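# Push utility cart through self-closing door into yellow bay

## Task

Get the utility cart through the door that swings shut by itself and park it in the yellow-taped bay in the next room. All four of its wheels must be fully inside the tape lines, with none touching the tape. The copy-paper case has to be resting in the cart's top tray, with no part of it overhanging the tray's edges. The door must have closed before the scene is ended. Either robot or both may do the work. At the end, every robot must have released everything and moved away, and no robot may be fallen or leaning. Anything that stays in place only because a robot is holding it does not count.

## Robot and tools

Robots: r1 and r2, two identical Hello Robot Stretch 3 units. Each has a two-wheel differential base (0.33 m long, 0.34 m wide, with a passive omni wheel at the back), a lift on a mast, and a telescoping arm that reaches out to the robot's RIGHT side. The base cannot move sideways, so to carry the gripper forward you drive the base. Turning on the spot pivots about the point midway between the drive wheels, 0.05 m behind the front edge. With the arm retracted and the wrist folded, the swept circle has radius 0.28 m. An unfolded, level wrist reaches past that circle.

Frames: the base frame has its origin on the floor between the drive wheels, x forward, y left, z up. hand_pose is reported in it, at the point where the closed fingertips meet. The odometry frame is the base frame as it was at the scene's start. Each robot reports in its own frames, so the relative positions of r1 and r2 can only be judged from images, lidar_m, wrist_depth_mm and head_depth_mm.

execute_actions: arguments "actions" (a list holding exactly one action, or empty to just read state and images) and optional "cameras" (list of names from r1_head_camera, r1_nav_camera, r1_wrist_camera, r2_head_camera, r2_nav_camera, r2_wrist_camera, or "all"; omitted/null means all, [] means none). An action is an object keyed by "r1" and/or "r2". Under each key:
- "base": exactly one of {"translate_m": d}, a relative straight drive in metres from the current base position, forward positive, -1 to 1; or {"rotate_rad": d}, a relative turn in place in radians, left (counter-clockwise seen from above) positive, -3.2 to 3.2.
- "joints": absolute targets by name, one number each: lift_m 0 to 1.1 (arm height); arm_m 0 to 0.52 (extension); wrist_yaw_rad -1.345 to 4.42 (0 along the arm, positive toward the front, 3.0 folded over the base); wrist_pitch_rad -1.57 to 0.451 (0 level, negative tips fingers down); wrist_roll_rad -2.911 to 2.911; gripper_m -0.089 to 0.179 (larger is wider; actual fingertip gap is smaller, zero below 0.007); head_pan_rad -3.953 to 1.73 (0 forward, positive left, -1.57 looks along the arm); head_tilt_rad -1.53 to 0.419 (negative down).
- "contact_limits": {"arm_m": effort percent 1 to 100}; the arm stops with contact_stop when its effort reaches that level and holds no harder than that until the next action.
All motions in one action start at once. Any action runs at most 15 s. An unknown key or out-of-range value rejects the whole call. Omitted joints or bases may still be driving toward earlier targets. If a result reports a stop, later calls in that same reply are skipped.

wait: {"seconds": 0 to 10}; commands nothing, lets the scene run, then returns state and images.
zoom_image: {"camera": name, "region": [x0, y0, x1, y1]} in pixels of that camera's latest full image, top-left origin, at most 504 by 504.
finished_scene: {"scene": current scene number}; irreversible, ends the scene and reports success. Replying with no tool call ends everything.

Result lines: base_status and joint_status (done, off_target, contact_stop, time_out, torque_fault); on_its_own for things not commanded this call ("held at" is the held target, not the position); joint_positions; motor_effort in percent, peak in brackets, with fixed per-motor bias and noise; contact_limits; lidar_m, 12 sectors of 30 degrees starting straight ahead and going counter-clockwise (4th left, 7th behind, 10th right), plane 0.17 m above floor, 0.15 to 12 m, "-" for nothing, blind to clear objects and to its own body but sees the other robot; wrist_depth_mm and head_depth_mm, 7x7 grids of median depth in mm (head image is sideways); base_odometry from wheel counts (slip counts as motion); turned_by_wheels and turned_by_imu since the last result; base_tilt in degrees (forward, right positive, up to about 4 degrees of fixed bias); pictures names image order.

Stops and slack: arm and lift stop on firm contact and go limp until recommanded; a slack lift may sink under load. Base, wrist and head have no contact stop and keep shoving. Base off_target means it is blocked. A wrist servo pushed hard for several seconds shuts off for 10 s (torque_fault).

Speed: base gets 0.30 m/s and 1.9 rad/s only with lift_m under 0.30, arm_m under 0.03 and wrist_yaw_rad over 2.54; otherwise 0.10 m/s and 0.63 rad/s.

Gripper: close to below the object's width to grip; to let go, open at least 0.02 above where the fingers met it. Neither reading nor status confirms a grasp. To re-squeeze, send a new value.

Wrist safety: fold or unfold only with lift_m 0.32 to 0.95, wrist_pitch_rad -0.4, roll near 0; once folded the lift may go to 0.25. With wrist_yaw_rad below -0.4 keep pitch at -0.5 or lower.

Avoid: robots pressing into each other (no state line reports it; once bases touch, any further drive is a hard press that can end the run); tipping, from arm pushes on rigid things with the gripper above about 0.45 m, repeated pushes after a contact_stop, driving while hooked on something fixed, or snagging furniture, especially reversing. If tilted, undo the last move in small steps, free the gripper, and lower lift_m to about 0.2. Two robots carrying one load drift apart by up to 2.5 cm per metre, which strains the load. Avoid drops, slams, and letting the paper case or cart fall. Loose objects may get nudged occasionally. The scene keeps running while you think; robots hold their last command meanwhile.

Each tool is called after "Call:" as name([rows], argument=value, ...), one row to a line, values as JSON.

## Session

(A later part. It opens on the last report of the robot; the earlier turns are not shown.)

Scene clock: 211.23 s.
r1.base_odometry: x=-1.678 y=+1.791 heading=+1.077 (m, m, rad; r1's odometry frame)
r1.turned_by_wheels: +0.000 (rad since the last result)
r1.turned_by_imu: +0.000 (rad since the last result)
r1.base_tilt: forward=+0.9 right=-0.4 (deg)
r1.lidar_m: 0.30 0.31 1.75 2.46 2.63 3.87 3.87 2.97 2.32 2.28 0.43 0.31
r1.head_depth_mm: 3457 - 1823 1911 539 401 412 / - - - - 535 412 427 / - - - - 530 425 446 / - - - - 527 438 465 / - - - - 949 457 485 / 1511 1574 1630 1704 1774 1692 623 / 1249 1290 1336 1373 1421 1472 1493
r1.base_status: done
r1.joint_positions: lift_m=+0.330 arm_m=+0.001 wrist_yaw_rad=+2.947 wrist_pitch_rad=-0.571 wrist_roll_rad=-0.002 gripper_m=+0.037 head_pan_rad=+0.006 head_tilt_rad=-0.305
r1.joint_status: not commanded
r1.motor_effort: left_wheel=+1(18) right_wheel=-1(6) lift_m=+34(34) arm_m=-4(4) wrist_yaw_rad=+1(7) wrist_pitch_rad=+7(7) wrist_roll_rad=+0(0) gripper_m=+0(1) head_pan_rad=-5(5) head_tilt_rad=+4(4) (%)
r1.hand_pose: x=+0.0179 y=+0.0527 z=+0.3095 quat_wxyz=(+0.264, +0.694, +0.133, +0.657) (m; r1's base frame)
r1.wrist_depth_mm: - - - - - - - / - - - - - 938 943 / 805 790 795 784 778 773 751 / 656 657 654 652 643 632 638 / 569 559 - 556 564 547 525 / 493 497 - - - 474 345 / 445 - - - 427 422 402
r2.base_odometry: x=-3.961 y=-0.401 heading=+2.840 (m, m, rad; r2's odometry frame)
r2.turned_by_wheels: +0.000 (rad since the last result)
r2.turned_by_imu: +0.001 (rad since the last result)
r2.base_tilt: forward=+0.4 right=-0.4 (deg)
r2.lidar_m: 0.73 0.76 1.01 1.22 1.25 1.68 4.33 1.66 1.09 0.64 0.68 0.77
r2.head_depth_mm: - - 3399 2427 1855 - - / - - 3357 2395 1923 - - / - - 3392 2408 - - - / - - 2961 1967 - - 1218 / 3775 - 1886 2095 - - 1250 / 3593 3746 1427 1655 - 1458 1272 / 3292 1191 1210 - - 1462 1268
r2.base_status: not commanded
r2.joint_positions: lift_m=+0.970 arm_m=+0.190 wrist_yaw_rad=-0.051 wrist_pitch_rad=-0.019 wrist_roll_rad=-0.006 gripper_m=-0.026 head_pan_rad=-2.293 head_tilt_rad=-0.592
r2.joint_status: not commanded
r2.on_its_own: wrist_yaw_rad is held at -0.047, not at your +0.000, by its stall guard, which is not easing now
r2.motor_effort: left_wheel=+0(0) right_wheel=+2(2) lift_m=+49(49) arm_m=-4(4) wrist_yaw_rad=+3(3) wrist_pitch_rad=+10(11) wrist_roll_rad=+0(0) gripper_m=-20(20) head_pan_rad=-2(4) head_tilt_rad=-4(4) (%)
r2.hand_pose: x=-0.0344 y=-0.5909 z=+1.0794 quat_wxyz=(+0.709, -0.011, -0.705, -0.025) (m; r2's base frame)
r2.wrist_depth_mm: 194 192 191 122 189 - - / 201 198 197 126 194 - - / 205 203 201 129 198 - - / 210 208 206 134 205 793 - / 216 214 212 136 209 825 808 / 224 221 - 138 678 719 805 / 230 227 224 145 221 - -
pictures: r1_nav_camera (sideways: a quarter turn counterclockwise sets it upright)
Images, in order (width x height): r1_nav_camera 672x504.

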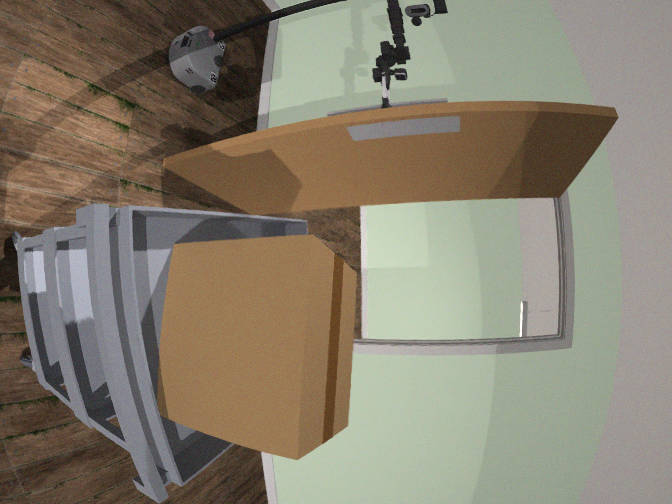

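Call:
execute_actions([
  {"r1":{"base":{"rotate_rad":-0.7}}},
], cameras=[])

Call:
execute_actions([
  {"r1":{"base":{"translate_m":0.22}}},
], cameras=[])

Call:
execute_actions([
  {"r1":{"base":{"rotate_rad":0.7}}},
], cameras=["r1_nav_camera"])

Scene clock: 214.37 s.
r1.base_odometry: x=-1.678 y=+1.791 heading=+0.377 (m, m, rad; r1's odometry frame)
r1.turned_by_wheels: -0.700 (rad since the last result)
r1.turned_by_imu: -0.701 (rad since the last result)
r1.base_tilt: forward=+0.9 right=-0.4 (deg)
r1.lidar_m: 0.33 0.30 0.30 1.67 2.47 2.51 3.25 3.89 3.54 2.43 2.28 2.32
r1.head_depth_mm: 2451 2622 2778 2870 2875 2153 1678 / 2329 2440 2604 2777 2816 2156 1671 / 2175 2294 2398 2574 2693 2165 1662 / 2036 2130 2248 2382 2515 2132 596 / 1916 2004 2118 2205 2357 2031 613 / 1801 1875 2001 2093 549 418 441 / 1697 1784 1878 1944 515 405 422
r1.base_status: done
r1.joint_positions: lift_m=+0.330 arm_m=+0.001 wrist_yaw_rad=+2.947 wrist_pitch_rad=-0.571 wrist_roll_rad=-0.002 gripper_m=+0.037 head_pan_rad=+0.006 head_tilt_rad=-0.305
r1.joint_status: not commanded
r1.motor_effort: left_wheel=+3(9) right_wheel=-3(6) lift_m=+34(34) arm_m=-4(4) wrist_yaw_rad=+1(2) wrist_pitch_rad=+7(7) wrist_roll_rad=+0(0) gripper_m=+0(0) head_pan_rad=-4(4) head_tilt_rad=+4(4) (%)
r1.hand_pose: x=+0.0179 y=+0.0527 z=+0.3095 quat_wxyz=(+0.264, +0.694, +0.133, +0.657) (m; r1's base frame)
r1.wrist_depth_mm: - - - - - - 708 / - - - - 939 618 628 / 802 778 779 779 514 511 503 / 663 655 654 658 450 367 424 / 562 565 - 556 515 407 324 / 494 497 - - - 477 453 / 443 - - - 425 429 426
r2.base_odometry: x=-3.961 y=-0.401 heading=+2.840 (m, m, rad; r2's odometry frame)
r2.turned_by_wheels: +0.000 (rad since the last result)
r2.turned_by_imu: +0.001 (rad since the last result)
r2.base_tilt: forward=+0.3 right=-0.4 (deg)
r2.lidar_m: 0.73 0.76 1.01 1.22 1.26 1.69 4.31 1.58 1.09 0.64 0.68 0.77
r2.head_depth_mm: - - 3424 2401 1844 - - / - - 3392 2392 1902 - - / - - 3337 2407 - - - / - - 1856 1957 - - 1217 / 3789 - 2834 2365 - - 1244 / 3519 3796 1432 1645 - 1468 1262 / 3239 1200 1210 - - 1456 1265
r2.base_status: not commanded
r2.joint_positions: lift_m=+0.970 arm_m=+0.190 wrist_yaw_rad=-0.051 wrist_pitch_rad=-0.019 wrist_roll_rad=-0.006 gripper_m=-0.026 head_pan_rad=-2.293 head_tilt_rad=-0.592
r2.joint_status: not commanded
r2.on_its_own: wrist_yaw_rad is held at -0.047, not at your +0.000, by its stall guard, which is not easing now
r2.motor_effort: left_wheel=+0(1) right_wheel=+1(2) lift_m=+49(49) arm_m=-4(4) wrist_yaw_rad=+3(3) wrist_pitch_rad=+11(11) wrist_roll_rad=+0(0) gripper_m=-19(20) head_pan_rad=-3(4) head_tilt_rad=-4(4) (%)
r2.hand_pose: x=-0.0344 y=-0.5909 z=+1.0794 quat_wxyz=(+0.709, -0.011, -0.705, -0.025) (m; r2's base frame)
r2.wrist_depth_mm: 194 193 193 123 189 - - / 199 197 196 126 194 - - / 207 202 201 129 199 - - / 210 207 206 134 204 821 - / 216 214 214 135 210 805 796 / 224 220 - 138 678 710 803 / 230 225 224 144 222 - -
pictures: none
No camera images: the call's "cameras" was empty. Leave "cameras" out to get every camera's image.

Scene clock: 217.83 s.
r1.base_odometry: x=-1.473 y=+1.872 heading=+0.377 (m, m, rad; r1's odometry frame)
r1.turned_by_wheels: +0.000 (rad since the last result)
r1.turned_by_imu: +0.000 (rad since the last result)
r1.base_tilt: forward=+0.9 right=-0.4 (deg)
r1.lidar_m: 0.16 0.15 0.15 0.17 2.59 2.64 3.42 4.06 3.32 2.30 2.16 2.20
r1.head_depth_mm: 2255 2425 2531 2673 2756 2150 1677 / 2076 2240 2344 2494 2657 2166 1673 / 1953 2075 2198 2326 2457 2174 1655 / 1817 1934 2038 2127 2274 2148 1667 / 1718 1817 1910 2005 2106 2124 1638 / 1626 1715 1783 1868 1964 2039 1647 / 1550 1601 1681 1771 1850 1913 544
r1.base_status: done
r1.joint_positions: lift_m=+0.330 arm_m=+0.001 wrist_yaw_rad=+2.947 wrist_pitch_rad=-0.571 wrist_roll_rad=-0.002 gripper_m=+0.037 head_pan_rad=+0.006 head_tilt_rad=-0.305
r1.joint_status: not commanded
r1.motor_effort: left_wheel=+6(28) right_wheel=-2(6) lift_m=+34(34) arm_m=-3(4) wrist_yaw_rad=+1(1) wrist_pitch_rad=+7(7) wrist_roll_rad=+0(0) gripper_m=-1(0) head_pan_rad=-5(4) head_tilt_rad=+3(4) (%)
r1.hand_pose: x=+0.0179 y=+0.0527 z=+0.3095 quat_wxyz=(+0.264, +0.694, +0.133, +0.657) (m; r1's base frame)
r1.wrist_depth_mm: - - - - - 699 - / - - 903 - 610 631 586 / 801 776 378 480 517 512 518 / 655 658 401 430 428 431 421 / 564 566 - 331 377 363 363 / 490 504 - - - 314 316 / 446 - - - 417 244 276
r2.base_odometry: x=-3.961 y=-0.401 heading=+2.840 (m, m, rad; r2's odometry frame)
r2.turned_by_wheels: +0.000 (rad since the last result)
r2.turned_by_imu: +0.001 (rad since the last result)
r2.base_tilt: forward=+0.4 right=-0.4 (deg)
r2.lidar_m: 0.73 0.75 1.01 1.22 1.25 1.68 4.32 5.20 1.09 0.64 0.68 0.77
r2.head_depth_mm: - - 3407 2422 1857 - - / - - 3407 2409 1914 - - / - - 3393 2414 - - - / - - 3311 2371 - - 1217 / 3912 - 1615 2011 - - 1240 / 3576 3766 1421 1646 - 1468 1269 / 3349 1191 1213 - - 1446 1267
r2.base_status: not commanded
r2.joint_positions: lift_m=+0.970 arm_m=+0.190 wrist_yaw_rad=-0.051 wrist_pitch_rad=-0.019 wrist_roll_rad=-0.006 gripper_m=-0.026 head_pan_rad=-2.293 head_tilt_rad=-0.592
r2.joint_status: not commanded
r2.on_its_own: wrist_yaw_rad is held at -0.047, not at your +0.000, by its stall guard, which is not easing now
r2.motor_effort: left_wheel=+0(0) right_wheel=+1(1) lift_m=+49(49) arm_m=-4(4) wrist_yaw_rad=+3(3) wrist_pitch_rad=+10(10) wrist_roll_rad=+0(0) gripper_m=-20(20) head_pan_rad=-5(4) head_tilt_rad=-4(4) (%)
r2.hand_pose: x=-0.0344 y=-0.5909 z=+1.0794 quat_wxyz=(+0.709, -0.011, -0.705, -0.025) (m; r2's base frame)
r2.wrist_depth_mm: 195 194 191 122 189 - - / 198 199 197 126 194 - - / 206 202 200 128 200 - - / 211 208 207 134 204 805 - / 216 214 212 135 210 794 816 / 224 222 - 138 664 703 965 / 230 228 226 144 222 - 936
pictures: none
No camera images: the call's "cameras" was empty. Leave "cameras" out to get every camera's image.

Scene clock: 219.90 s.
r1.base_odometry: x=-1.473 y=+1.872 heading=+1.077 (m, m, rad; r1's odometry frame)
r1.turned_by_wheels: +0.700 (rad since the last result)
r1.turned_by_imu: +0.701 (rad since the last result)
r1.base_tilt: forward=+0.9 right=-0.4 (deg)
r1.lidar_m: - 0.15 0.20 2.58 2.76 4.03 4.06 2.81 2.19 2.15 0.21 0.15
r1.head_depth_mm: 1496 1555 1621 1701 1794 386 304 / - - - - 1884 384 308 / - - - - 2995 382 307 / - - - - 2986 379 306 / - - - - 2979 377 305 / - - - - 1841 374 303 / 1426 1471 1513 1585 1531 373 302
r1.base_status: done
r1.joint_positions: lift_m=+0.330 arm_m=+0.001 wrist_yaw_rad=+2.947 wrist_pitch_rad=-0.571 wrist_roll_rad=-0.002 gripper_m=+0.037 head_pan_rad=+0.006 head_tilt_rad=-0.305
r1.joint_status: not commanded
r1.motor_effort: left_wheel=-2(8) right_wheel=+2(6) lift_m=+34(34) arm_m=-4(3) wrist_yaw_rad=+1(1) wrist_pitch_rad=+7(7) wrist_roll_rad=+0(0) gripper_m=+0(0) head_pan_rad=-4(5) head_tilt_rad=+3(4) (%)
r1.hand_pose: x=+0.0179 y=+0.0527 z=+0.3095 quat_wxyz=(+0.264, +0.694, +0.133, +0.657) (m; r1's base frame)
r1.wrist_depth_mm: - - - - - - - / - - - - 932 947 946 / 791 792 803 787 707 423 432 / 663 649 650 637 411 419 428 / 560 553 - 550 348 362 363 / 499 503 - - - 291 317 / 446 - - - 426 242 280
r2.base_odometry: x=-3.961 y=-0.401 heading=+2.840 (m, m, rad; r2's odometry frame)
r2.turned_by_wheels: +0.000 (rad since the last result)
r2.turned_by_imu: +0.001 (rad since the last result)
r2.base_tilt: forward=+0.3 right=-0.4 (deg)
r2.lidar_m: 0.73 0.76 1.01 1.22 1.25 1.69 4.38 5.20 1.09 0.64 0.68 0.77
r2.head_depth_mm: - - 3427 2401 1869 - - / - - 3366 2366 1931 - - / - - 3363 2395 - - - / - - 3391 2370 - - 1224 / 3772 - 1684 1867 - - 1243 / 3558 3737 1411 1633 - 1448 1270 / 3303 1184 1209 - - 1462 1268
r2.base_status: not commanded
r2.joint_positions: lift_m=+0.970 arm_m=+0.190 wrist_yaw_rad=-0.051 wrist_pitch_rad=-0.019 wrist_roll_rad=-0.006 gripper_m=-0.026 head_pan_rad=-2.293 head_tilt_rad=-0.592
r2.joint_status: not commanded
r2.on_its_own: wrist_yaw_rad is held at -0.047, not at your +0.000, by its stall guard, which is not easing now
r2.motor_effort: left_wheel=+0(0) right_wheel=+1(2) lift_m=+48(49) arm_m=-4(4) wrist_yaw_rad=+3(3) wrist_pitch_rad=+10(10) wrist_roll_rad=+0(0) gripper_m=-20(20) head_pan_rad=-4(3) head_tilt_rad=-4(4) (%)
r2.hand_pose: x=-0.0344 y=-0.5909 z=+1.0794 quat_wxyz=(+0.709, -0.011, -0.705, -0.025) (m; r2's base frame)
r2.wrist_depth_mm: 194 194 191 123 188 - - / 199 198 196 126 193 - - / 203 203 201 130 200 - - / 210 209 208 134 204 785 - / 215 215 212 136 210 817 787 / 222 220 - 138 678 730 975 / 231 226 225 144 221 - 960
pictures: r1_nav_camera (sideways: a quarter turn counterclockwise sets it upright)
Images, in order (width x height): r1_nav_camera 672x504.

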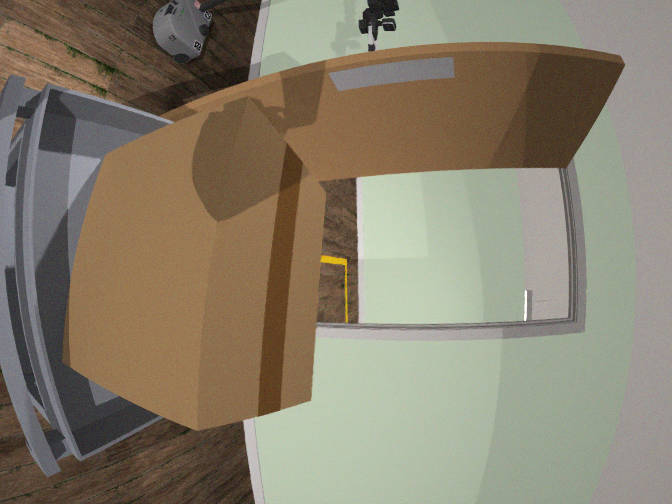

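Call:
execute_actions([
  {"r1":{"base":{"translate_m":0.4}}},
], cameras=["r1_nav_camera","r2_nav_camera"])

Scene clock: 225.50 s.
r1.base_odometry: x=-1.284 y=+2.224 heading=+1.077 (m, m, rad; r1's odometry frame)
r1.turned_by_wheels: +0.000 (rad since the last result)
r1.turned_by_imu: -0.060 (rad since the last result)
r1.base_tilt: forward=+0.9 right=-0.4 (deg)
r1.lidar_m: - - 0.15 0.19 2.74 3.86 4.32 2.93 2.19 0.22 0.15 -
r1.head_depth_mm: 1252 1298 1368 1431 1516 1568 305 / 1309 1320 1394 1442 1521 1568 309 / - - - - 3016 383 307 / 3978 - - - 2983 381 306 / - - - - 2978 378 305 / - - - - 2938 377 303 / - - - - 2933 2103 302
r1.base_status: translate_m off_target (by the wheels' count: +0.3997 of +0.4000)
r1.joint_positions: lift_m=+0.330 arm_m=+0.001 wrist_yaw_rad=+2.944 wrist_pitch_rad=-0.571 wrist_roll_rad=-0.002 gripper_m=+0.037 head_pan_rad=+0.006 head_tilt_rad=-0.304
r1.joint_status: not commanded
r1.on_its_own: left_wheel is at rest, and its effort (+55) is outside its rest range (-18 to +18); right_wheel is at rest, and its effort (+47) is outside its rest range (-18 to +18)
r1.motor_effort: left_wheel=+55(62) right_wheel=+47(53) lift_m=+34(34) arm_m=-4(4) wrist_yaw_rad=+5(9) wrist_pitch_rad=+6(7) wrist_roll_rad=+0(0) gripper_m=-1(1) head_pan_rad=-5(5) head_tilt_rad=+3(3) (%)
r1.hand_pose: x=+0.0185 y=+0.0527 z=+0.3097 quat_wxyz=(+0.265, +0.694, +0.132, +0.657) (m; r1's base frame)
r1.wrist_depth_mm: - - - - - - 784 / - - - - 940 883 861 / 809 772 775 762 758 763 756 / 662 652 657 643 345 363 377 / 564 562 - 538 365 366 362 / 490 504 - - - 319 319 / 450 - - - 275 282 282
r2.base_odometry: x=-3.961 y=-0.401 heading=+2.840 (m, m, rad; r2's odometry frame)
r2.turned_by_wheels: +0.000 (rad since the last result)
r2.turned_by_imu: +0.002 (rad since the last result)
r2.base_tilt: forward=+0.4 right=-0.4 (deg)
r2.lidar_m: 0.73 0.76 1.01 1.22 1.26 1.69 4.32 5.19 1.26 0.64 0.68 0.76
r2.head_depth_mm: - - 3431 2399 1872 - - / - - 3371 2393 1922 - - / - - 3326 2397 - - - / - - 3423 2382 - - 1211 / - - 3370 2615 - - 1243 / 3589 3868 3161 1582 - 1462 1273 / 3189 3446 1385 - - 1500 1263
r2.base_status: not commanded
r2.joint_positions: lift_m=+0.970 arm_m=+0.190 wrist_yaw_rad=-0.051 wrist_pitch_rad=-0.019 wrist_roll_rad=-0.006 gripper_m=-0.026 head_pan_rad=-2.293 head_tilt_rad=-0.592
r2.joint_status: not commanded
r2.on_its_own: wrist_yaw_rad is held at -0.047, not at your +0.000, by its stall guard, which is not easing now
r2.motor_effort: left_wheel=+0(0) right_wheel=+1(1) lift_m=+48(49) arm_m=-4(4) wrist_yaw_rad=+4(3) wrist_pitch_rad=+10(10) wrist_roll_rad=+0(0) gripper_m=-19(19) head_pan_rad=-4(4) head_tilt_rad=-4(3) (%)
r2.hand_pose: x=-0.0344 y=-0.5909 z=+1.0794 quat_wxyz=(+0.709, -0.011, -0.705, -0.025) (m; r2's base frame)
r2.wrist_depth_mm: 195 193 191 123 188 - - / 199 198 197 127 194 - - / 205 203 202 129 199 - - / 212 209 207 134 204 - - / 216 214 211 136 210 879 - / 221 223 - 138 - - - / 230 228 225 145 222 987 -
pictures: r1_nav_camera (sideways: a quarter turn counterclockwise sets it upright), r2_nav_camera (sideways: a quarter turn counterclockwise sets it upright)
Images, in order (width x height): r1_nav_camera 672x504, r2_nav_camera 672x504.

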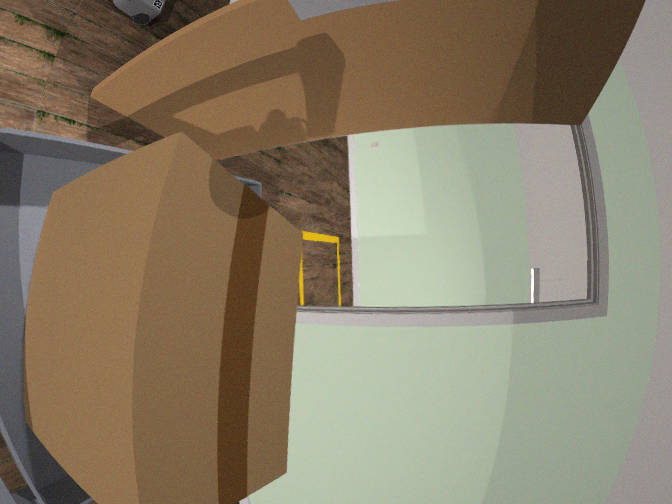

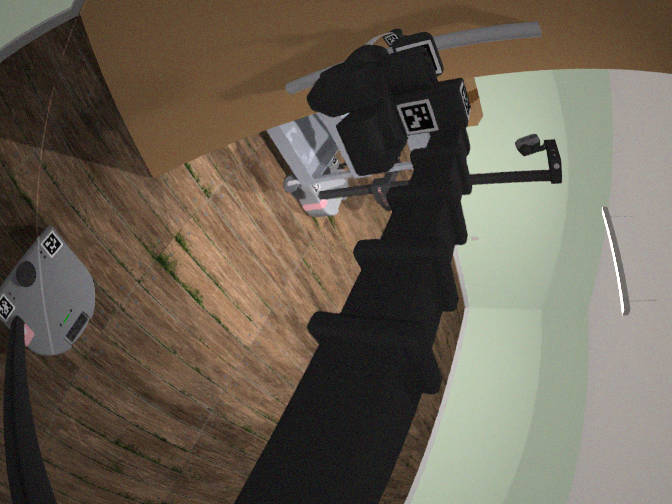

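Call:
execute_actions([
  {"r1":{"base":{"translate_m":-0.4}}},
], cameras=["r1_nav_camera"])

Scene clock: 231.30 s.
r1.base_odometry: x=-1.473 y=+1.872 heading=+1.077 (m, m, rad; r1's odometry frame)
r1.turned_by_wheels: +0.000 (rad since the last result)
r1.turned_by_imu: +0.000 (rad since the last result)
r1.base_tilt: forward=+0.9 right=-0.4 (deg)
r1.lidar_m: 0.45 0.46 1.76 2.63 2.76 3.86 3.94 2.90 2.17 2.11 2.21 0.47
r1.head_depth_mm: 1611 1672 1747 1842 650 750 635 / 1612 1698 1779 1856 536 540 564 / - - - - 549 560 588 / - - - - 563 583 610 / - - - - 583 607 627 / - - - - 605 637 644 / - - - 1886 1957 1866 607
r1.base_status: done
r1.joint_positions: lift_m=+0.330 arm_m=+0.001 wrist_yaw_rad=+2.947 wrist_pitch_rad=-0.571 wrist_roll_rad=-0.002 gripper_m=+0.037 head_pan_rad=+0.006 head_tilt_rad=-0.304
r1.joint_status: not commanded
r1.motor_effort: left_wheel=+0(49) right_wheel=+0(42) lift_m=+34(34) arm_m=-4(3) wrist_yaw_rad=+2(6) wrist_pitch_rad=+7(6) wrist_roll_rad=+0(1) gripper_m=+0(1) head_pan_rad=-4(5) head_tilt_rad=+3(4) (%)
r1.hand_pose: x=+0.0179 y=+0.0528 z=+0.3097 quat_wxyz=(+0.264, +0.694, +0.133, +0.657) (m; r1's base frame)
r1.wrist_depth_mm: - - - - - - - / - - - - - 951 929 / 800 781 791 776 773 759 758 / 665 640 657 643 658 641 632 / 567 559 - 555 573 545 516 / 494 502 - - - 479 475 / 447 - - - 426 423 424
r2.base_odometry: x=-3.961 y=-0.401 heading=+2.840 (m, m, rad; r2's odometry frame)
r2.turned_by_wheels: +0.000 (rad since the last result)
r2.turned_by_imu: +0.002 (rad since the last result)
r2.base_tilt: forward=+0.3 right=-0.4 (deg)
r2.lidar_m: 0.73 0.76 1.01 1.22 1.25 1.68 4.33 5.20 1.25 0.64 0.68 0.77
r2.head_depth_mm: - - 3352 2400 1858 - - / - - 3389 2376 1917 - - / - - 3328 2387 - - - / - - 2999 2290 - - 1219 / 3832 - 3010 2069 - - 1242 / 3495 3805 3353 2614 - 1457 1267 / 3292 3608 1385 - - 1504 1264
r2.base_status: not commanded
r2.joint_positions: lift_m=+0.970 arm_m=+0.190 wrist_yaw_rad=-0.051 wrist_pitch_rad=-0.019 wrist_roll_rad=-0.006 gripper_m=-0.026 head_pan_rad=-2.293 head_tilt_rad=-0.592
r2.joint_status: not commanded
r2.on_its_own: wrist_yaw_rad is held at -0.047, not at your +0.000, by its stall guard, which is not easing now
r2.motor_effort: left_wheel=+0(0) right_wheel=+1(1) lift_m=+49(49) arm_m=-4(4) wrist_yaw_rad=+3(3) wrist_pitch_rad=+10(11) wrist_roll_rad=+0(0) gripper_m=-20(20) head_pan_rad=-3(4) head_tilt_rad=-3(4) (%)
r2.hand_pose: x=-0.0344 y=-0.5909 z=+1.0794 quat_wxyz=(+0.709, -0.011, -0.705, -0.025) (m; r2's base frame)
r2.wrist_depth_mm: 194 193 192 123 188 - - / 199 198 197 126 194 - - / 204 202 201 129 199 - - / 210 207 207 134 204 - - / 216 214 212 135 210 886 - / 223 221 - 138 - - - / 231 228 225 145 221 - -
pictures: r1_nav_camera (sideways: a quarter turn counterclockwise sets it upright)
Images, in order (width x height): r1_nav_camera 672x504.

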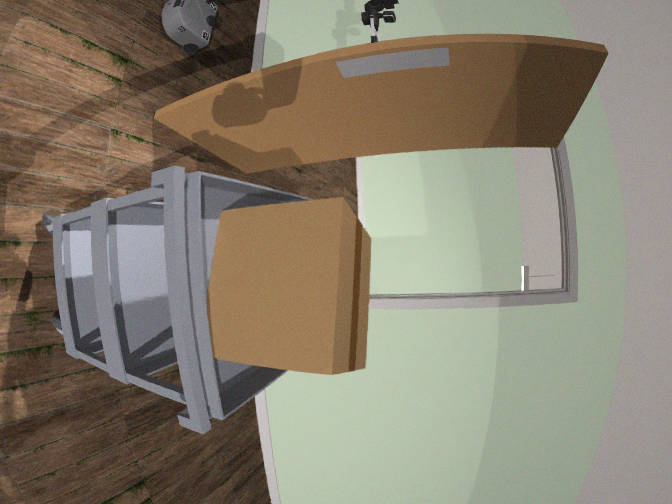

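Call:
execute_actions([
  {"r1":{"base":{"rotate_rad":-0.8}}},
], cameras=[])

Call:
execute_actions([
  {"r1":{"base":{"translate_m":0.28}}},
], cameras=[])

Call:
execute_actions([
  {"r1":{"base":{"rotate_rad":0.95}}},
], cameras=[])

Call:
execute_actions([
  {"r1":{"base":{"translate_m":0.3}}},
], cameras=["r1_nav_camera"])

Scene clock: 235.50 s.
r1.base_odometry: x=-1.473 y=+1.872 heading=+0.277 (m, m, rad; r1's odometry frame)
r1.turned_by_wheels: -0.800 (rad since the last result)
r1.turned_by_imu: -0.801 (rad since the last result)
r1.base_tilt: forward=+0.9 right=-0.4 (deg)
r1.lidar_m: 2.08 0.45 0.45 1.22 2.63 2.64 3.09 3.94 3.93 2.42 2.11 2.12
r1.head_depth_mm: 2186 2262 2344 2431 2493 2169 1684 / 2364 2434 2551 2659 2694 2138 1661 / 2459 2591 2706 2829 2913 2134 1657 / 2220 2335 2503 2619 2693 2124 1663 / 2061 2151 2279 2399 2528 2133 1647 / 1904 1983 2072 2180 2299 2113 1644 / 1759 1836 1941 1996 2097 2087 566
r1.base_status: done
r1.joint_positions: lift_m=+0.330 arm_m=+0.001 wrist_yaw_rad=+2.947 wrist_pitch_rad=-0.571 wrist_roll_rad=-0.002 gripper_m=+0.037 head_pan_rad=+0.006 head_tilt_rad=-0.304
r1.joint_status: not commanded
r1.motor_effort: left_wheel=+3(9) right_wheel=-2(6) lift_m=+34(34) arm_m=-4(3) wrist_yaw_rad=+2(2) wrist_pitch_rad=+6(7) wrist_roll_rad=+0(0) gripper_m=+0(1) head_pan_rad=-5(4) head_tilt_rad=+3(3) (%)
r1.hand_pose: x=+0.0179 y=+0.0528 z=+0.3097 quat_wxyz=(+0.264, +0.694, +0.133, +0.657) (m; r1's base frame)
r1.wrist_depth_mm: - - - - - 825 788 / - - - - 556 639 638 / 805 786 788 795 595 468 423 / 663 653 653 653 642 635 446 / 568 555 - 562 567 551 492 / 494 505 - - - 475 477 / 450 - - - 427 422 422
r2.base_odometry: x=-3.961 y=-0.401 heading=+2.840 (m, m, rad; r2's odometry frame)
r2.turned_by_wheels: +0.000 (rad since the last result)
r2.turned_by_imu: +0.001 (rad since the last result)
r2.base_tilt: forward=+0.4 right=-0.4 (deg)
r2.lidar_m: 0.73 0.75 1.01 1.22 1.25 1.68 4.33 5.18 1.25 0.64 0.69 0.77
r2.head_depth_mm: - - 3407 2365 1858 - - / - - 3388 2383 1919 - - / - - 3256 2378 - - - / - - 3344 2368 - - 1217 / 3848 - 1975 2016 - - 1242 / 3622 3839 3326 2594 - 1470 1268 / 3392 3499 1393 - - 1501 1267
r2.base_status: not commanded
r2.joint_positions: lift_m=+0.970 arm_m=+0.190 wrist_yaw_rad=-0.051 wrist_pitch_rad=-0.019 wrist_roll_rad=-0.006 gripper_m=-0.026 head_pan_rad=-2.293 head_tilt_rad=-0.592
r2.joint_status: not commanded
r2.on_its_own: wrist_yaw_rad is held at -0.047, not at your +0.000, by its stall guard, which is not easing now
r2.motor_effort: left_wheel=+0(0) right_wheel=+1(1) lift_m=+49(49) arm_m=-4(4) wrist_yaw_rad=+4(3) wrist_pitch_rad=+10(10) wrist_roll_rad=+0(0) gripper_m=-20(20) head_pan_rad=-3(4) head_tilt_rad=-3(3) (%)
r2.hand_pose: x=-0.0344 y=-0.5909 z=+1.0794 quat_wxyz=(+0.709, -0.011, -0.705, -0.025) (m; r2's base frame)
r2.wrist_depth_mm: 195 193 191 123 190 - - / 198 197 196 127 194 - - / 205 205 202 130 199 - - / 209 209 206 134 205 - - / 217 216 212 135 208 899 - / 222 220 - 138 - - - / 230 226 225 144 221 - -
pictures: none
No camera images: the call's "cameras" was empty. Leave "cameras" out to get every camera's image.

Scene clock: 239.57 s.
r1.base_odometry: x=-1.204 y=+1.949 heading=+0.277 (m, m, rad; r1's odometry frame)
r1.turned_by_wheels: +0.000 (rad since the last result)
r1.turned_by_imu: +0.000 (rad since the last result)
r1.base_tilt: forward=+0.9 right=-0.3 (deg)
r1.lidar_m: 1.85 0.26 0.26 0.29 1.82 2.83 3.31 4.14 3.69 2.19 1.92 1.93
r1.head_depth_mm: 1972 2020 2124 2190 2250 2172 1665 / 2145 2242 2311 2392 2452 2155 1684 / 2187 2285 2379 2539 2658 2149 1652 / 1985 2076 2187 2343 2442 2119 1657 / 1804 1924 2008 2114 2246 2131 1664 / 1682 1765 1859 1924 2032 2039 1644 / 1568 1629 1698 1777 1872 1938 1639
r1.base_status: done
r1.joint_positions: lift_m=+0.330 arm_m=+0.001 wrist_yaw_rad=+2.947 wrist_pitch_rad=-0.571 wrist_roll_rad=-0.002 gripper_m=+0.037 head_pan_rad=+0.006 head_tilt_rad=-0.304
r1.joint_status: not commanded
r1.motor_effort: left_wheel=+3(10) right_wheel=-3(4) lift_m=+34(34) arm_m=-4(4) wrist_yaw_rad=+2(1) wrist_pitch_rad=+7(7) wrist_roll_rad=+0(0) gripper_m=+0(0) head_pan_rad=-5(5) head_tilt_rad=+3(3) (%)
r1.hand_pose: x=+0.0179 y=+0.0528 z=+0.3097 quat_wxyz=(+0.264, +0.694, +0.133, +0.657) (m; r1's base frame)
r1.wrist_depth_mm: - - - - 810 774 230 / - - 564 626 650 659 638 / 800 773 511 447 523 519 732 / 664 654 616 609 380 330 634 / 559 559 - 556 419 363 536 / 486 501 - - - 474 476 / 451 - - - 431 424 423
r2.base_odometry: x=-3.961 y=-0.401 heading=+2.840 (m, m, rad; r2's odometry frame)
r2.turned_by_wheels: +0.000 (rad since the last result)
r2.turned_by_imu: +0.001 (rad since the last result)
r2.base_tilt: forward=+0.4 right=-0.4 (deg)
r2.lidar_m: 0.73 0.76 1.01 1.22 1.25 1.68 4.32 5.21 1.25 0.64 0.68 0.77
r2.head_depth_mm: - - 3385 2411 1861 - - / - - 3327 2366 1906 - - / - - 3358 2396 - - - / - - 3379 2398 - - 1216 / - - 3361 2581 - - 1245 / 3582 3711 3371 2626 - 1458 1267 / 3249 3530 1391 - - 1504 1266
r2.base_status: not commanded
r2.joint_positions: lift_m=+0.970 arm_m=+0.190 wrist_yaw_rad=-0.051 wrist_pitch_rad=-0.019 wrist_roll_rad=-0.006 gripper_m=-0.026 head_pan_rad=-2.293 head_tilt_rad=-0.592
r2.joint_status: not commanded
r2.on_its_own: wrist_yaw_rad is held at -0.047, not at your +0.000, by its stall guard, which is not easing now
r2.motor_effort: left_wheel=+0(0) right_wheel=+1(1) lift_m=+49(49) arm_m=-4(4) wrist_yaw_rad=+3(3) wrist_pitch_rad=+11(10) wrist_roll_rad=+0(0) gripper_m=-20(20) head_pan_rad=-4(3) head_tilt_rad=-3(4) (%)
r2.hand_pose: x=-0.0344 y=-0.5909 z=+1.0794 quat_wxyz=(+0.709, -0.011, -0.705, -0.025) (m; r2's base frame)
r2.wrist_depth_mm: 194 194 192 123 190 - - / 199 197 197 126 195 - - / 206 203 201 130 198 - - / 210 209 207 133 204 - - / 217 213 213 135 210 914 - / 221 220 - 138 - - - / 228 227 225 144 222 - -
pictures: none
No camera images: the call's "cameras" was empty. Leave "cameras" out to get every camera's image.

Scene clock: 242.00 s.
r1.base_odometry: x=-1.204 y=+1.949 heading=+1.227 (m, m, rad; r1's odometry frame)
r1.turned_by_wheels: +0.950 (rad since the last result)
r1.turned_by_imu: +0.951 (rad since the last result)
r1.base_tilt: forward=+0.9 right=-0.4 (deg)
r1.lidar_m: 0.26 0.28 0.42 2.82 3.13 4.16 4.15 2.34 1.93 1.92 1.97 0.26
r1.head_depth_mm: 1397 1443 1538 1600 1687 1764 1677 / 3544 - 1569 1632 1705 754 632 / - - - - 531 415 441 / - - - - 529 380 332 / - - - - 525 378 340 / - - - - 521 375 366 / 1686 1656 1684 1755 516 385 395
r1.base_status: done
r1.joint_positions: lift_m=+0.330 arm_m=+0.001 wrist_yaw_rad=+2.947 wrist_pitch_rad=-0.571 wrist_roll_rad=-0.002 gripper_m=+0.037 head_pan_rad=+0.006 head_tilt_rad=-0.304
r1.joint_status: not commanded
r1.motor_effort: left_wheel=-2(7) right_wheel=+2(6) lift_m=+34(34) arm_m=-4(4) wrist_yaw_rad=+2(2) wrist_pitch_rad=+7(7) wrist_roll_rad=+0(0) gripper_m=+0(0) head_pan_rad=-5(4) head_tilt_rad=+3(3) (%)
r1.hand_pose: x=+0.0179 y=+0.0528 z=+0.3097 quat_wxyz=(+0.264, +0.694, +0.133, +0.657) (m; r1's base frame)
r1.wrist_depth_mm: - - - - - - 914 / - - - - - 906 942 / 788 766 782 794 772 471 489 / 675 667 656 642 641 447 409 / 558 567 - 555 558 533 321 / 489 502 - - - 481 306 / 446 - - - 431 427 407
r2.base_odometry: x=-3.961 y=-0.401 heading=+2.840 (m, m, rad; r2's odometry frame)
r2.turned_by_wheels: +0.000 (rad since the last result)
r2.turned_by_imu: +0.001 (rad since the last result)
r2.base_tilt: forward=+0.4 right=-0.4 (deg)
r2.lidar_m: 0.73 0.75 1.01 1.22 1.26 1.68 4.32 5.18 1.26 0.64 0.68 0.77
r2.head_depth_mm: - - 3366 2413 1860 - - / - - 3412 2406 1905 - - / - - 3315 2393 - - - / - - 3353 2370 - - 1220 / - - 3347 2580 - - 1242 / 3524 3780 2834 2560 - 1478 1266 / 3287 3513 1382 - - 1504 1274
r2.base_status: not commanded
r2.joint_positions: lift_m=+0.970 arm_m=+0.190 wrist_yaw_rad=-0.051 wrist_pitch_rad=-0.019 wrist_roll_rad=-0.006 gripper_m=-0.026 head_pan_rad=-2.293 head_tilt_rad=-0.592
r2.joint_status: not commanded
r2.on_its_own: wrist_yaw_rad is held at -0.047, not at your +0.000, by its stall guard, which is not easing now
r2.motor_effort: left_wheel=+0(0) right_wheel=+1(1) lift_m=+50(49) arm_m=-4(4) wrist_yaw_rad=+4(3) wrist_pitch_rad=+11(11) wrist_roll_rad=+0(0) gripper_m=-19(19) head_pan_rad=-4(4) head_tilt_rad=-4(3) (%)
r2.hand_pose: x=-0.0344 y=-0.5909 z=+1.0794 quat_wxyz=(+0.709, -0.011, -0.705, -0.025) (m; r2's base frame)
r2.wrist_depth_mm: 194 193 191 122 188 - - / 199 199 196 126 194 - - / 204 202 201 129 199 - - / 210 208 207 134 204 - - / 215 213 213 136 209 893 - / 223 220 - 138 - - - / 229 228 227 143 219 - -
pictures: none
No camera images: the call's "cameras" was empty. Leave "cameras" out to get every camera's image.

Scene clock: 245.97 s.
r1.base_odometry: x=-1.103 y=+2.231 heading=+1.227 (m, m, rad; r1's odometry frame)
r1.turned_by_wheels: -0.001 (rad since the last result)
r1.turned_by_imu: -0.002 (rad since the last result)
r1.base_tilt: forward=+0.9 right=-0.4 (deg)
r1.lidar_m: - - 0.15 0.32 3.07 4.43 4.43 2.41 1.99 1.98 2.20 -
r1.head_depth_mm: 1138 1180 1233 1296 1357 1433 305 / 3810 3996 - - 1419 1423 304 / 3978 - - - 3005 2153 308 / - - - - 2952 717 306 / - - - - 2930 378 306 / - - - - 2972 377 303 / - - - - 2614 374 302
r1.base_status: done
r1.joint_positions: lift_m=+0.330 arm_m=+0.001 wrist_yaw_rad=+2.930 wrist_pitch_rad=-0.570 wrist_roll_rad=-0.003 gripper_m=+0.037 head_pan_rad=+0.006 head_tilt_rad=-0.304
r1.joint_status: not commanded
r1.on_its_own: right_wheel is at rest, and its effort (+27) is outside its rest range (-18 to +18); wrist_yaw_rad is at rest, and its effort (+24) is outside its rest range (-12 to +12)
r1.motor_effort: left_wheel=+5(18) right_wheel=+27(54) lift_m=+34(33) arm_m=-7(8) wrist_yaw_rad=+24(33) wrist_pitch_rad=+6(7) wrist_roll_rad=+0(1) gripper_m=-1(0) head_pan_rad=-4(5) head_tilt_rad=+3(3) (%)
r1.hand_pose: x=+0.0214 y=+0.0518 z=+0.3098 quat_wxyz=(+0.270, +0.695, +0.127, +0.655) (m; r1's base frame)
r1.wrist_depth_mm: - - - - - 860 821 / - - - - - 935 879 / 798 - 791 759 435 445 460 / 667 660 651 623 426 430 427 / 566 561 576 487 373 367 363 / 490 505 - - - 319 319 / 446 - - - 271 284 280
r2.base_odometry: x=-3.961 y=-0.401 heading=+2.840 (m, m, rad; r2's odometry frame)
r2.turned_by_wheels: +0.000 (rad since the last result)
r2.turned_by_imu: +0.001 (rad since the last result)
r2.base_tilt: forward=+0.4 right=-0.4 (deg)
r2.lidar_m: 0.73 0.75 1.01 1.22 1.26 1.68 4.32 5.25 1.27 0.64 0.68 0.77
r2.head_depth_mm: - - 3354 2404 1848 - - / - - 3331 2414 1902 - - / - - 3413 2387 - - - / - - 3347 2393 - - 1214 / - - 3333 2603 - - 1243 / 3487 3861 3343 2583 - 1459 1278 / 3304 3547 2323 - - 1509 1269
r2.base_status: not commanded
r2.joint_positions: lift_m=+0.970 arm_m=+0.190 wrist_yaw_rad=-0.051 wrist_pitch_rad=-0.019 wrist_roll_rad=-0.006 gripper_m=-0.026 head_pan_rad=-2.293 head_tilt_rad=-0.592
r2.joint_status: not commanded
r2.on_its_own: wrist_yaw_rad is held at -0.047, not at your +0.000, by its stall guard, which is not easing now
r2.motor_effort: left_wheel=+0(0) right_wheel=+1(1) lift_m=+49(49) arm_m=-4(4) wrist_yaw_rad=+3(3) wrist_pitch_rad=+11(10) wrist_roll_rad=+0(0) gripper_m=-20(20) head_pan_rad=-5(3) head_tilt_rad=-3(4) (%)
r2.hand_pose: x=-0.0344 y=-0.5909 z=+1.0794 quat_wxyz=(+0.709, -0.011, -0.705, -0.025) (m; r2's base frame)
r2.wrist_depth_mm: 196 194 192 123 189 - - / 199 197 196 127 194 - - / 205 202 201 129 199 - - / 213 207 207 134 203 - - / 215 215 212 135 210 - - / 222 222 - 137 - - - / 228 227 226 144 222 - -
pictures: r1_nav_camera (sideways: a quarter turn counterclockwise sets it upright)
Images, in order (width x height): r1_nav_camera 672x504.

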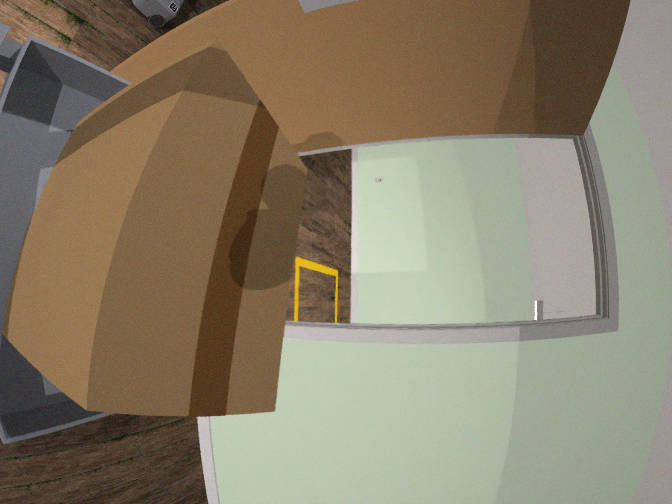

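Call:
execute_actions([
  {"r1":{"base":{"translate_m":-0.1},"joints":{"wrist_yaw_rad":3.7}}},
], cameras=["r1_nav_camera","r2_nav_camera"])

Scene clock: 248.93 s.
r1.base_odometry: x=-1.137 y=+2.137 heading=+1.227 (m, m, rad; r1's odometry frame)
r1.turned_by_wheels: +0.000 (rad since the last result)
r1.turned_by_imu: +0.000 (rad since the last result)
r1.base_tilt: forward=+0.9 right=-0.4 (deg)
r1.lidar_m: 0.15 0.16 0.24 2.78 3.08 4.36 4.33 2.38 1.97 1.96 1.74 0.15
r1.head_depth_mm: 1212 1267 1328 1402 1469 1535 1581 / 3921 - - 1451 1512 384 318 / 3982 - - - 2956 381 307 / - - - - 2947 380 306 / - - - - 2961 377 305 / - - - - 2923 376 303 / - - - - 519 374 302
r1.base_status: done
r1.joint_positions: lift_m=+0.330 arm_m=+0.001 wrist_yaw_rad=+3.699 wrist_pitch_rad=-0.570 wrist_roll_rad=-0.003 gripper_m=+0.037 head_pan_rad=+0.006 head_tilt_rad=-0.304
r1.joint_status: all done
r1.motor_effort: left_wheel=+0(8) right_wheel=+1(19) lift_m=+34(34) arm_m=-5(7) wrist_yaw_rad=+1(30) wrist_pitch_rad=+6(6) wrist_roll_rad=+0(1) gripper_m=+0(0) head_pan_rad=-5(4) head_tilt_rad=+3(3) (%)
r1.hand_pose: x=-0.1284 y=+0.0261 z=+0.3098 quat_wxyz=(+0.004, +0.596, +0.378, +0.708) (m; r1's base frame)
r1.wrist_depth_mm: - - - - - - - / - - - - - - - / 794 788 791 803 772 767 750 / 664 666 662 652 636 - 632 / 564 562 562 573 566 - 546 / 492 494 484 - - 470 477 / 435 438 - - - - 433
r2.base_odometry: x=-3.961 y=-0.401 heading=+2.840 (m, m, rad; r2's odometry frame)
r2.turned_by_wheels: +0.000 (rad since the last result)
r2.turned_by_imu: +0.001 (rad since the last result)
r2.base_tilt: forward=+0.3 right=-0.4 (deg)
r2.lidar_m: 0.73 0.75 1.01 1.22 1.26 1.68 4.37 5.19 1.26 0.64 0.68 0.77
r2.head_depth_mm: - - 3370 2403 1869 - - / - - 3346 2372 1916 - - / - - 3388 2374 - - - / - - 3338 2389 - - 1222 / - - 3367 2595 - - 1239 / 3601 3879 3313 2563 - 1470 1265 / 3309 3565 1648 - - 1500 1262
r2.base_status: not commanded
r2.joint_positions: lift_m=+0.970 arm_m=+0.190 wrist_yaw_rad=-0.051 wrist_pitch_rad=-0.019 wrist_roll_rad=-0.006 gripper_m=-0.026 head_pan_rad=-2.293 head_tilt_rad=-0.592
r2.joint_status: not commanded
r2.on_its_own: wrist_yaw_rad is held at -0.047, not at your +0.000, by its stall guard, which is not easing now
r2.motor_effort: left_wheel=+0(0) right_wheel=+1(1) lift_m=+48(49) arm_m=-4(4) wrist_yaw_rad=+3(3) wrist_pitch_rad=+10(10) wrist_roll_rad=+0(0) gripper_m=-19(20) head_pan_rad=-4(4) head_tilt_rad=-4(4) (%)
r2.hand_pose: x=-0.0344 y=-0.5909 z=+1.0794 quat_wxyz=(+0.709, -0.011, -0.705, -0.025) (m; r2's base frame)
r2.wrist_depth_mm: 196 193 190 122 189 - - / 200 197 197 126 194 - - / 205 204 202 129 198 - - / 211 208 207 134 205 - - / 214 215 212 136 210 - - / 222 219 - 137 - - - / 227 226 223 144 222 - -
pictures: r1_nav_camera (sideways: a quarter turn counterclockwise sets it upright), r2_nav_camera (sideways: a quarter turn counterclockwise sets it upright)
Images, in order (width x height): r1_nav_camera 672x504, r2_nav_camera 672x504.

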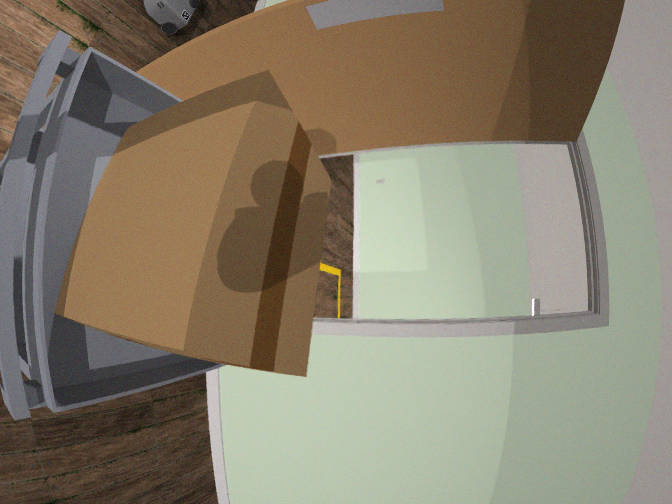

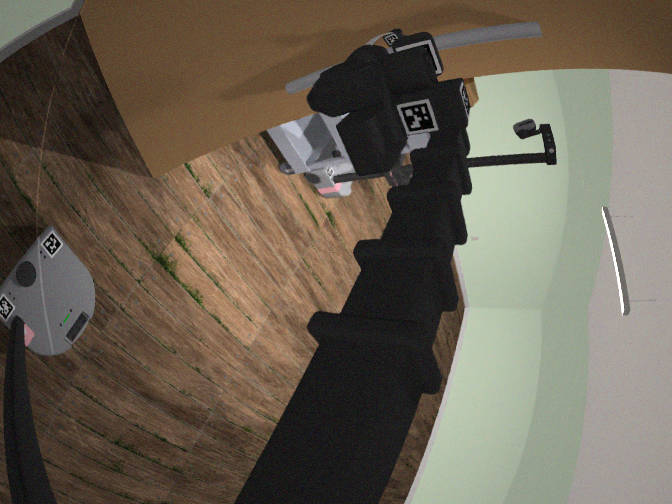

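Call:
execute_actions([
  {"r1":{"base":{"rotate_rad":0.0}}},
], cameras=["r1_head_camera","r1_wrist_camera"])

Scene clock: 249.77 s.
r1.base_odometry: x=-1.137 y=+2.137 heading=+1.227 (m, m, rad; r1's odometry frame)
r1.turned_by_wheels: +0.000 (rad since the last result)
r1.turned_by_imu: +0.000 (rad since the last result)
r1.base_tilt: forward=+0.9 right=-0.4 (deg)
r1.lidar_m: 0.15 0.16 0.24 2.78 3.11 4.36 4.34 2.39 1.97 1.96 1.74 0.15
r1.head_depth_mm: 1209 1275 1329 1400 1472 1537 1587 / 3912 - - 1457 1511 383 318 / - - - - 3002 382 307 / - - - - 2955 380 306 / - - - - 2988 377 305 / - - - - 2942 375 304 / - - - - 520 373 303
r1.base_status: done
r1.joint_positions: lift_m=+0.330 arm_m=+0.001 wrist_yaw_rad=+3.699 wrist_pitch_rad=-0.570 wrist_roll_rad=-0.003 gripper_m=+0.037 head_pan_rad=+0.006 head_tilt_rad=-0.304
r1.joint_status: not commanded
r1.motor_effort: left_wheel=+0(1) right_wheel=+0(0) lift_m=+34(34) arm_m=-4(5) wrist_yaw_rad=+1(2) wrist_pitch_rad=+6(6) wrist_roll_rad=+0(0) gripper_m=+0(0) head_pan_rad=-5(4) head_tilt_rad=+4(4) (%)
r1.hand_pose: x=-0.1284 y=+0.0261 z=+0.3098 quat_wxyz=(+0.004, +0.596, +0.378, +0.708) (m; r1's base frame)
r1.wrist_depth_mm: - - - - - - - / - - - - - - - / 816 806 798 786 792 773 745 / 656 664 660 645 648 - 632 / 572 562 562 577 565 - 537 / 494 488 497 - - 480 472 / 435 428 - - - - 427
r2.base_odometry: x=-3.961 y=-0.401 heading=+2.840 (m, m, rad; r2's odometry frame)
r2.turned_by_wheels: +0.000 (rad since the last result)
r2.turned_by_imu: +0.000 (rad since the last result)
r2.base_tilt: forward=+0.4 right=-0.4 (deg)
r2.lidar_m: 0.73 0.76 1.01 1.22 1.26 1.68 4.34 5.21 1.26 0.64 0.68 0.77
r2.head_depth_mm: - - 3375 2395 1865 - - / - - 3353 2367 1915 - - / - - 3376 2393 - - - / - - 3289 2389 - - 1221 / - - 3348 2583 - - 1244 / 3593 3930 3336 2582 - 1466 1280 / 3258 3483 1634 - - 1497 1260
r2.base_status: not commanded
r2.joint_positions: lift_m=+0.970 arm_m=+0.190 wrist_yaw_rad=-0.051 wrist_pitch_rad=-0.019 wrist_roll_rad=-0.006 gripper_m=-0.026 head_pan_rad=-2.293 head_tilt_rad=-0.592
r2.joint_status: not commanded
r2.on_its_own: wrist_yaw_rad is held at -0.047, not at your +0.000, by its stall guard, which is not easing now
r2.motor_effort: left_wheel=+0(0) right_wheel=+2(1) lift_m=+49(49) arm_m=-4(4) wrist_yaw_rad=+3(3) wrist_pitch_rad=+10(11) wrist_roll_rad=+0(0) gripper_m=-20(19) head_pan_rad=-4(4) head_tilt_rad=-4(4) (%)
r2.hand_pose: x=-0.0344 y=-0.5909 z=+1.0794 quat_wxyz=(+0.709, -0.011, -0.705, -0.025) (m; r2's base frame)
r2.wrist_depth_mm: 195 194 191 123 188 - - / 199 198 197 126 191 - - / 204 205 201 129 199 - - / 210 208 205 134 204 - - / 216 213 212 136 210 - - / 222 220 - 138 - - - / 230 228 225 145 221 - -
pictures: r1_head_camera (sideways: a quarter turn clockwise sets it upright), r1_wrist_camera
Images, in order (width x height): r1_head_camera 896x504, r1_wrist_camera 644x364.

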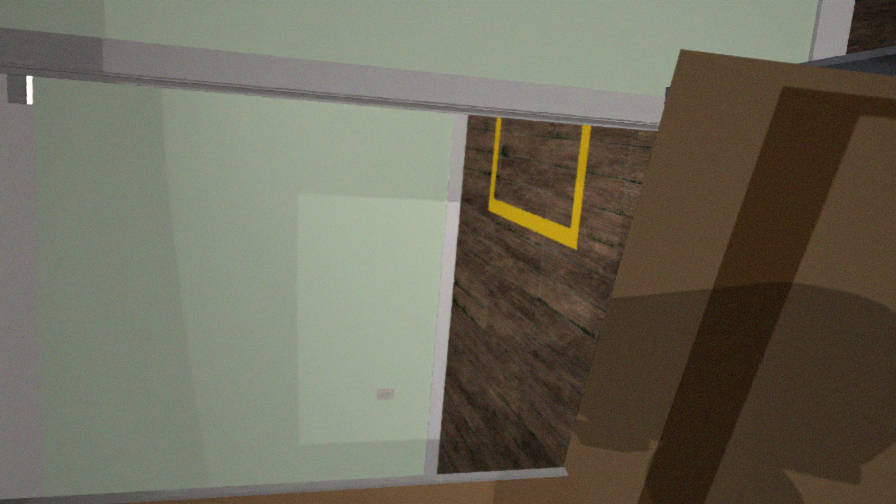

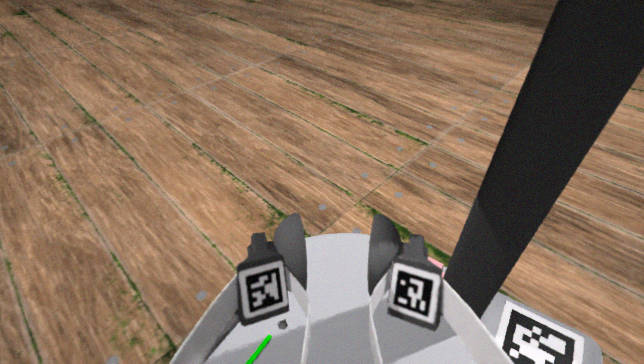

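Call:
execute_actions([
  {"r1":{"base":{"translate_m":0.4}}},
], cameras=["r1_nav_camera"])

Scene clock: 255.27 s.
r1.base_odometry: x=-1.002 y=+2.513 heading=+1.226 (m, m, rad; r1's odometry frame)
r1.turned_by_wheels: +0.000 (rad since the last result)
r1.turned_by_imu: -0.004 (rad since the last result)
r1.base_tilt: forward=+0.8 right=-0.4 (deg)
r1.lidar_m: - - 0.15 2.71 2.99 4.75 4.71 2.47 2.04 2.03 1.98 -
r1.head_depth_mm: 3504 979 965 1009 1047 1093 306 / 3555 3756 3915 - 3016 1148 304 / 3705 3804 - - 2943 722 308 / 3703 3948 - - 3020 381 307 / 3859 - - - 2967 378 305 / 3888 3989 - - 2948 377 303 / 3936 - - - 2905 374 302
r1.base_status: done
r1.joint_positions: lift_m=+0.330 arm_m=+0.001 wrist_yaw_rad=+3.691 wrist_pitch_rad=-0.570 wrist_roll_rad=-0.003 gripper_m=+0.037 head_pan_rad=+0.006 head_tilt_rad=-0.303
r1.joint_status: not commanded
r1.on_its_own: right_wheel is at rest, and its effort (+20) is outside its rest range (-18 to +18)
r1.motor_effort: left_wheel=+7(23) right_wheel=+20(41) lift_m=+34(34) arm_m=-6(6) wrist_yaw_rad=+11(15) wrist_pitch_rad=+7(6) wrist_roll_rad=+0(1) gripper_m=+0(0) head_pan_rad=-4(4) head_tilt_rad=+3(3) (%)
r1.hand_pose: x=-0.1271 y=+0.0267 z=+0.3098 quat_wxyz=(+0.007, +0.598, +0.376, +0.708) (m; r1's base frame)
r1.wrist_depth_mm: - - - - - - - / - - - - - - - / 802 793 779 780 798 765 755 / 666 662 653 655 637 - 631 / 568 562 563 572 567 531 548 / 496 488 493 - - 477 480 / 435 435 - - - - 379
r2.base_odometry: x=-3.961 y=-0.401 heading=+2.840 (m, m, rad; r2's odometry frame)
r2.turned_by_wheels: +0.000 (rad since the last result)
r2.turned_by_imu: +0.002 (rad since the last result)
r2.base_tilt: forward=+0.3 right=-0.4 (deg)
r2.lidar_m: 0.73 0.75 1.01 1.22 1.26 1.68 4.35 5.20 1.43 0.64 0.68 0.77
r2.head_depth_mm: - - 3375 2405 1841 - - / - - 3391 2409 1923 - - / - - 3365 2421 - - - / - - 3343 2381 - - 1219 / - - 3352 2608 - - 1242 / 3617 3871 3347 2581 - 1466 1274 / 3313 3591 3338 - - 1501 1272
r2.base_status: not commanded
r2.joint_positions: lift_m=+0.970 arm_m=+0.190 wrist_yaw_rad=-0.051 wrist_pitch_rad=-0.019 wrist_roll_rad=-0.006 gripper_m=-0.026 head_pan_rad=-2.293 head_tilt_rad=-0.592
r2.joint_status: not commanded
r2.on_its_own: wrist_yaw_rad is held at -0.047, not at your +0.000, by its stall guard, which is not easing now
r2.motor_effort: left_wheel=+0(0) right_wheel=+1(2) lift_m=+49(49) arm_m=-4(4) wrist_yaw_rad=+3(3) wrist_pitch_rad=+10(10) wrist_roll_rad=+0(0) gripper_m=-20(19) head_pan_rad=-4(3) head_tilt_rad=-3(4) (%)
r2.hand_pose: x=-0.0344 y=-0.5909 z=+1.0794 quat_wxyz=(+0.709, -0.011, -0.705, -0.025) (m; r2's base frame)
r2.wrist_depth_mm: 193 193 190 123 189 - - / 199 199 197 126 193 - - / 206 203 202 130 198 - - / 211 208 207 134 204 - - / 214 214 211 136 209 - - / 224 220 - 138 - - - / 228 227 225 144 222 - -
pictures: r1_nav_camera (sideways: a quarter turn counterclockwise sets it upright)
Images, in order (width x height): r1_nav_camera 672x504.

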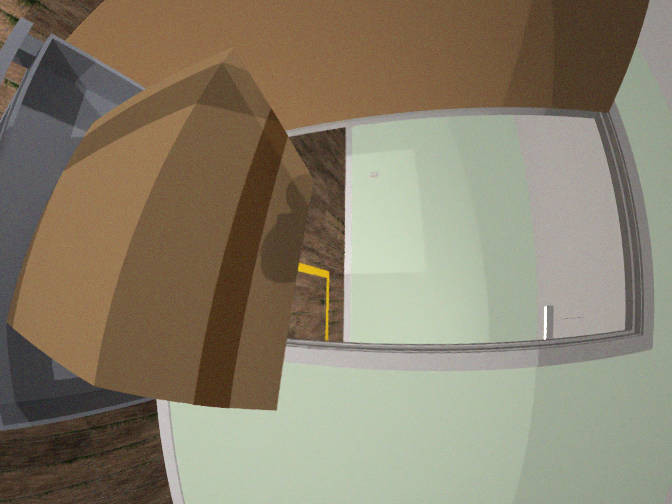

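Call:
execute_actions([
  {"r1":{"base":{"translate_m":0.4}}},
], cameras=["r1_nav_camera"])

Scene clock: 261.40 s.
r1.base_odometry: x=-0.866 y=+2.889 heading=+1.226 (m, m, rad; r1's odometry frame)
r1.turned_by_wheels: +0.000 (rad since the last result)
r1.turned_by_imu: -0.002 (rad since the last result)
r1.base_tilt: forward=+0.9 right=-0.4 (deg)
r1.lidar_m: - - 0.15 0.73 2.94 4.68 4.96 2.56 2.11 1.54 1.24 -
r1.head_depth_mm: 3168 3275 3457 3659 3047 2159 305 / 3248 3317 3616 3675 3035 2147 304 / 3304 3468 3558 3812 3006 382 307 / 3338 3500 3696 3851 3011 380 306 / 3427 3526 3697 3943 2960 378 304 / 3447 3639 3867 - 2918 377 303 / 3545 3742 3924 3984 2938 375 303
r1.base_status: done
r1.joint_positions: lift_m=+0.330 arm_m=+0.001 wrist_yaw_rad=+3.691 wrist_pitch_rad=-0.570 wrist_roll_rad=-0.003 gripper_m=+0.037 head_pan_rad=+0.006 head_tilt_rad=-0.303
r1.joint_status: not commanded
r1.on_its_own: right_wheel is at rest, and its effort (+19) is outside its rest range (-18 to +18)
r1.motor_effort: left_wheel=+7(15) right_wheel=+19(35) lift_m=+33(33) arm_m=-6(6) wrist_yaw_rad=+12(12) wrist_pitch_rad=+7(6) wrist_roll_rad=+1(1) gripper_m=-1(1) head_pan_rad=-5(4) head_tilt_rad=+3(3) (%)
r1.hand_pose: x=-0.1271 y=+0.0268 z=+0.3098 quat_wxyz=(+0.007, +0.598, +0.375, +0.708) (m; r1's base frame)
r1.wrist_depth_mm: - - - - - - - / - - - - - - - / 795 800 801 786 777 779 640 / 657 654 644 649 646 - 630 / 562 567 564 568 564 538 539 / 493 482 491 - - 479 472 / 435 435 - - - - 382
r2.base_odometry: x=-3.961 y=-0.401 heading=+2.840 (m, m, rad; r2's odometry frame)
r2.turned_by_wheels: +0.000 (rad since the last result)
r2.turned_by_imu: +0.002 (rad since the last result)
r2.base_tilt: forward=+0.4 right=-0.4 (deg)
r2.lidar_m: 0.73 0.76 1.01 1.22 1.25 1.68 4.34 5.21 3.72 0.64 0.69 0.77
r2.head_depth_mm: - - 3387 2385 1858 - - / - - 3321 2362 1913 - - / - - 3380 2383 - - - / - - 3342 2385 - - 1214 / - - 3377 2579 - - 1249 / 3592 3813 3320 2594 - 1459 1261 / 3348 3614 3381 - - 1494 1266
r2.base_status: not commanded
r2.joint_positions: lift_m=+0.970 arm_m=+0.190 wrist_yaw_rad=-0.051 wrist_pitch_rad=-0.019 wrist_roll_rad=-0.006 gripper_m=-0.026 head_pan_rad=-2.293 head_tilt_rad=-0.592
r2.joint_status: not commanded
r2.on_its_own: wrist_yaw_rad is held at -0.047, not at your +0.000, by its stall guard, which is not easing now
r2.motor_effort: left_wheel=+0(0) right_wheel=+2(1) lift_m=+49(49) arm_m=-4(4) wrist_yaw_rad=+3(3) wrist_pitch_rad=+10(10) wrist_roll_rad=+0(0) gripper_m=-20(20) head_pan_rad=-5(5) head_tilt_rad=-4(3) (%)
r2.hand_pose: x=-0.0344 y=-0.5909 z=+1.0794 quat_wxyz=(+0.709, -0.011, -0.705, -0.025) (m; r2's base frame)
r2.wrist_depth_mm: 195 193 191 123 190 - - / 199 197 197 126 194 - - / 205 202 203 129 198 - - / 210 209 207 134 205 - - / 216 214 211 135 210 - - / 222 220 - 138 - - - / 230 226 225 144 221 - -
pictures: r1_nav_camera (sideways: a quarter turn counterclockwise sets it upright)
Images, in order (width x height): r1_nav_camera 672x504.

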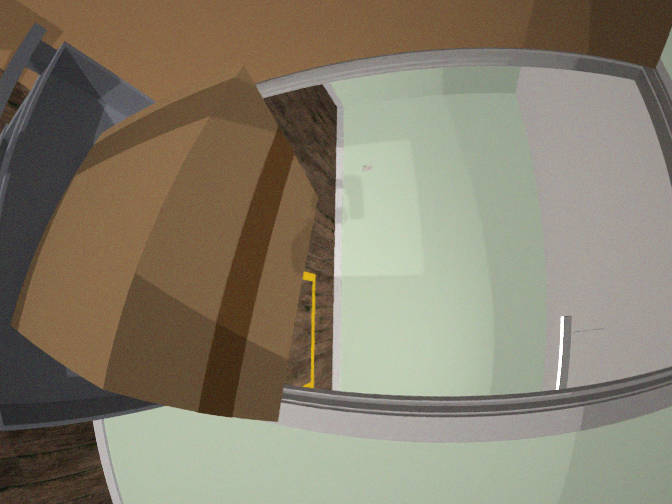

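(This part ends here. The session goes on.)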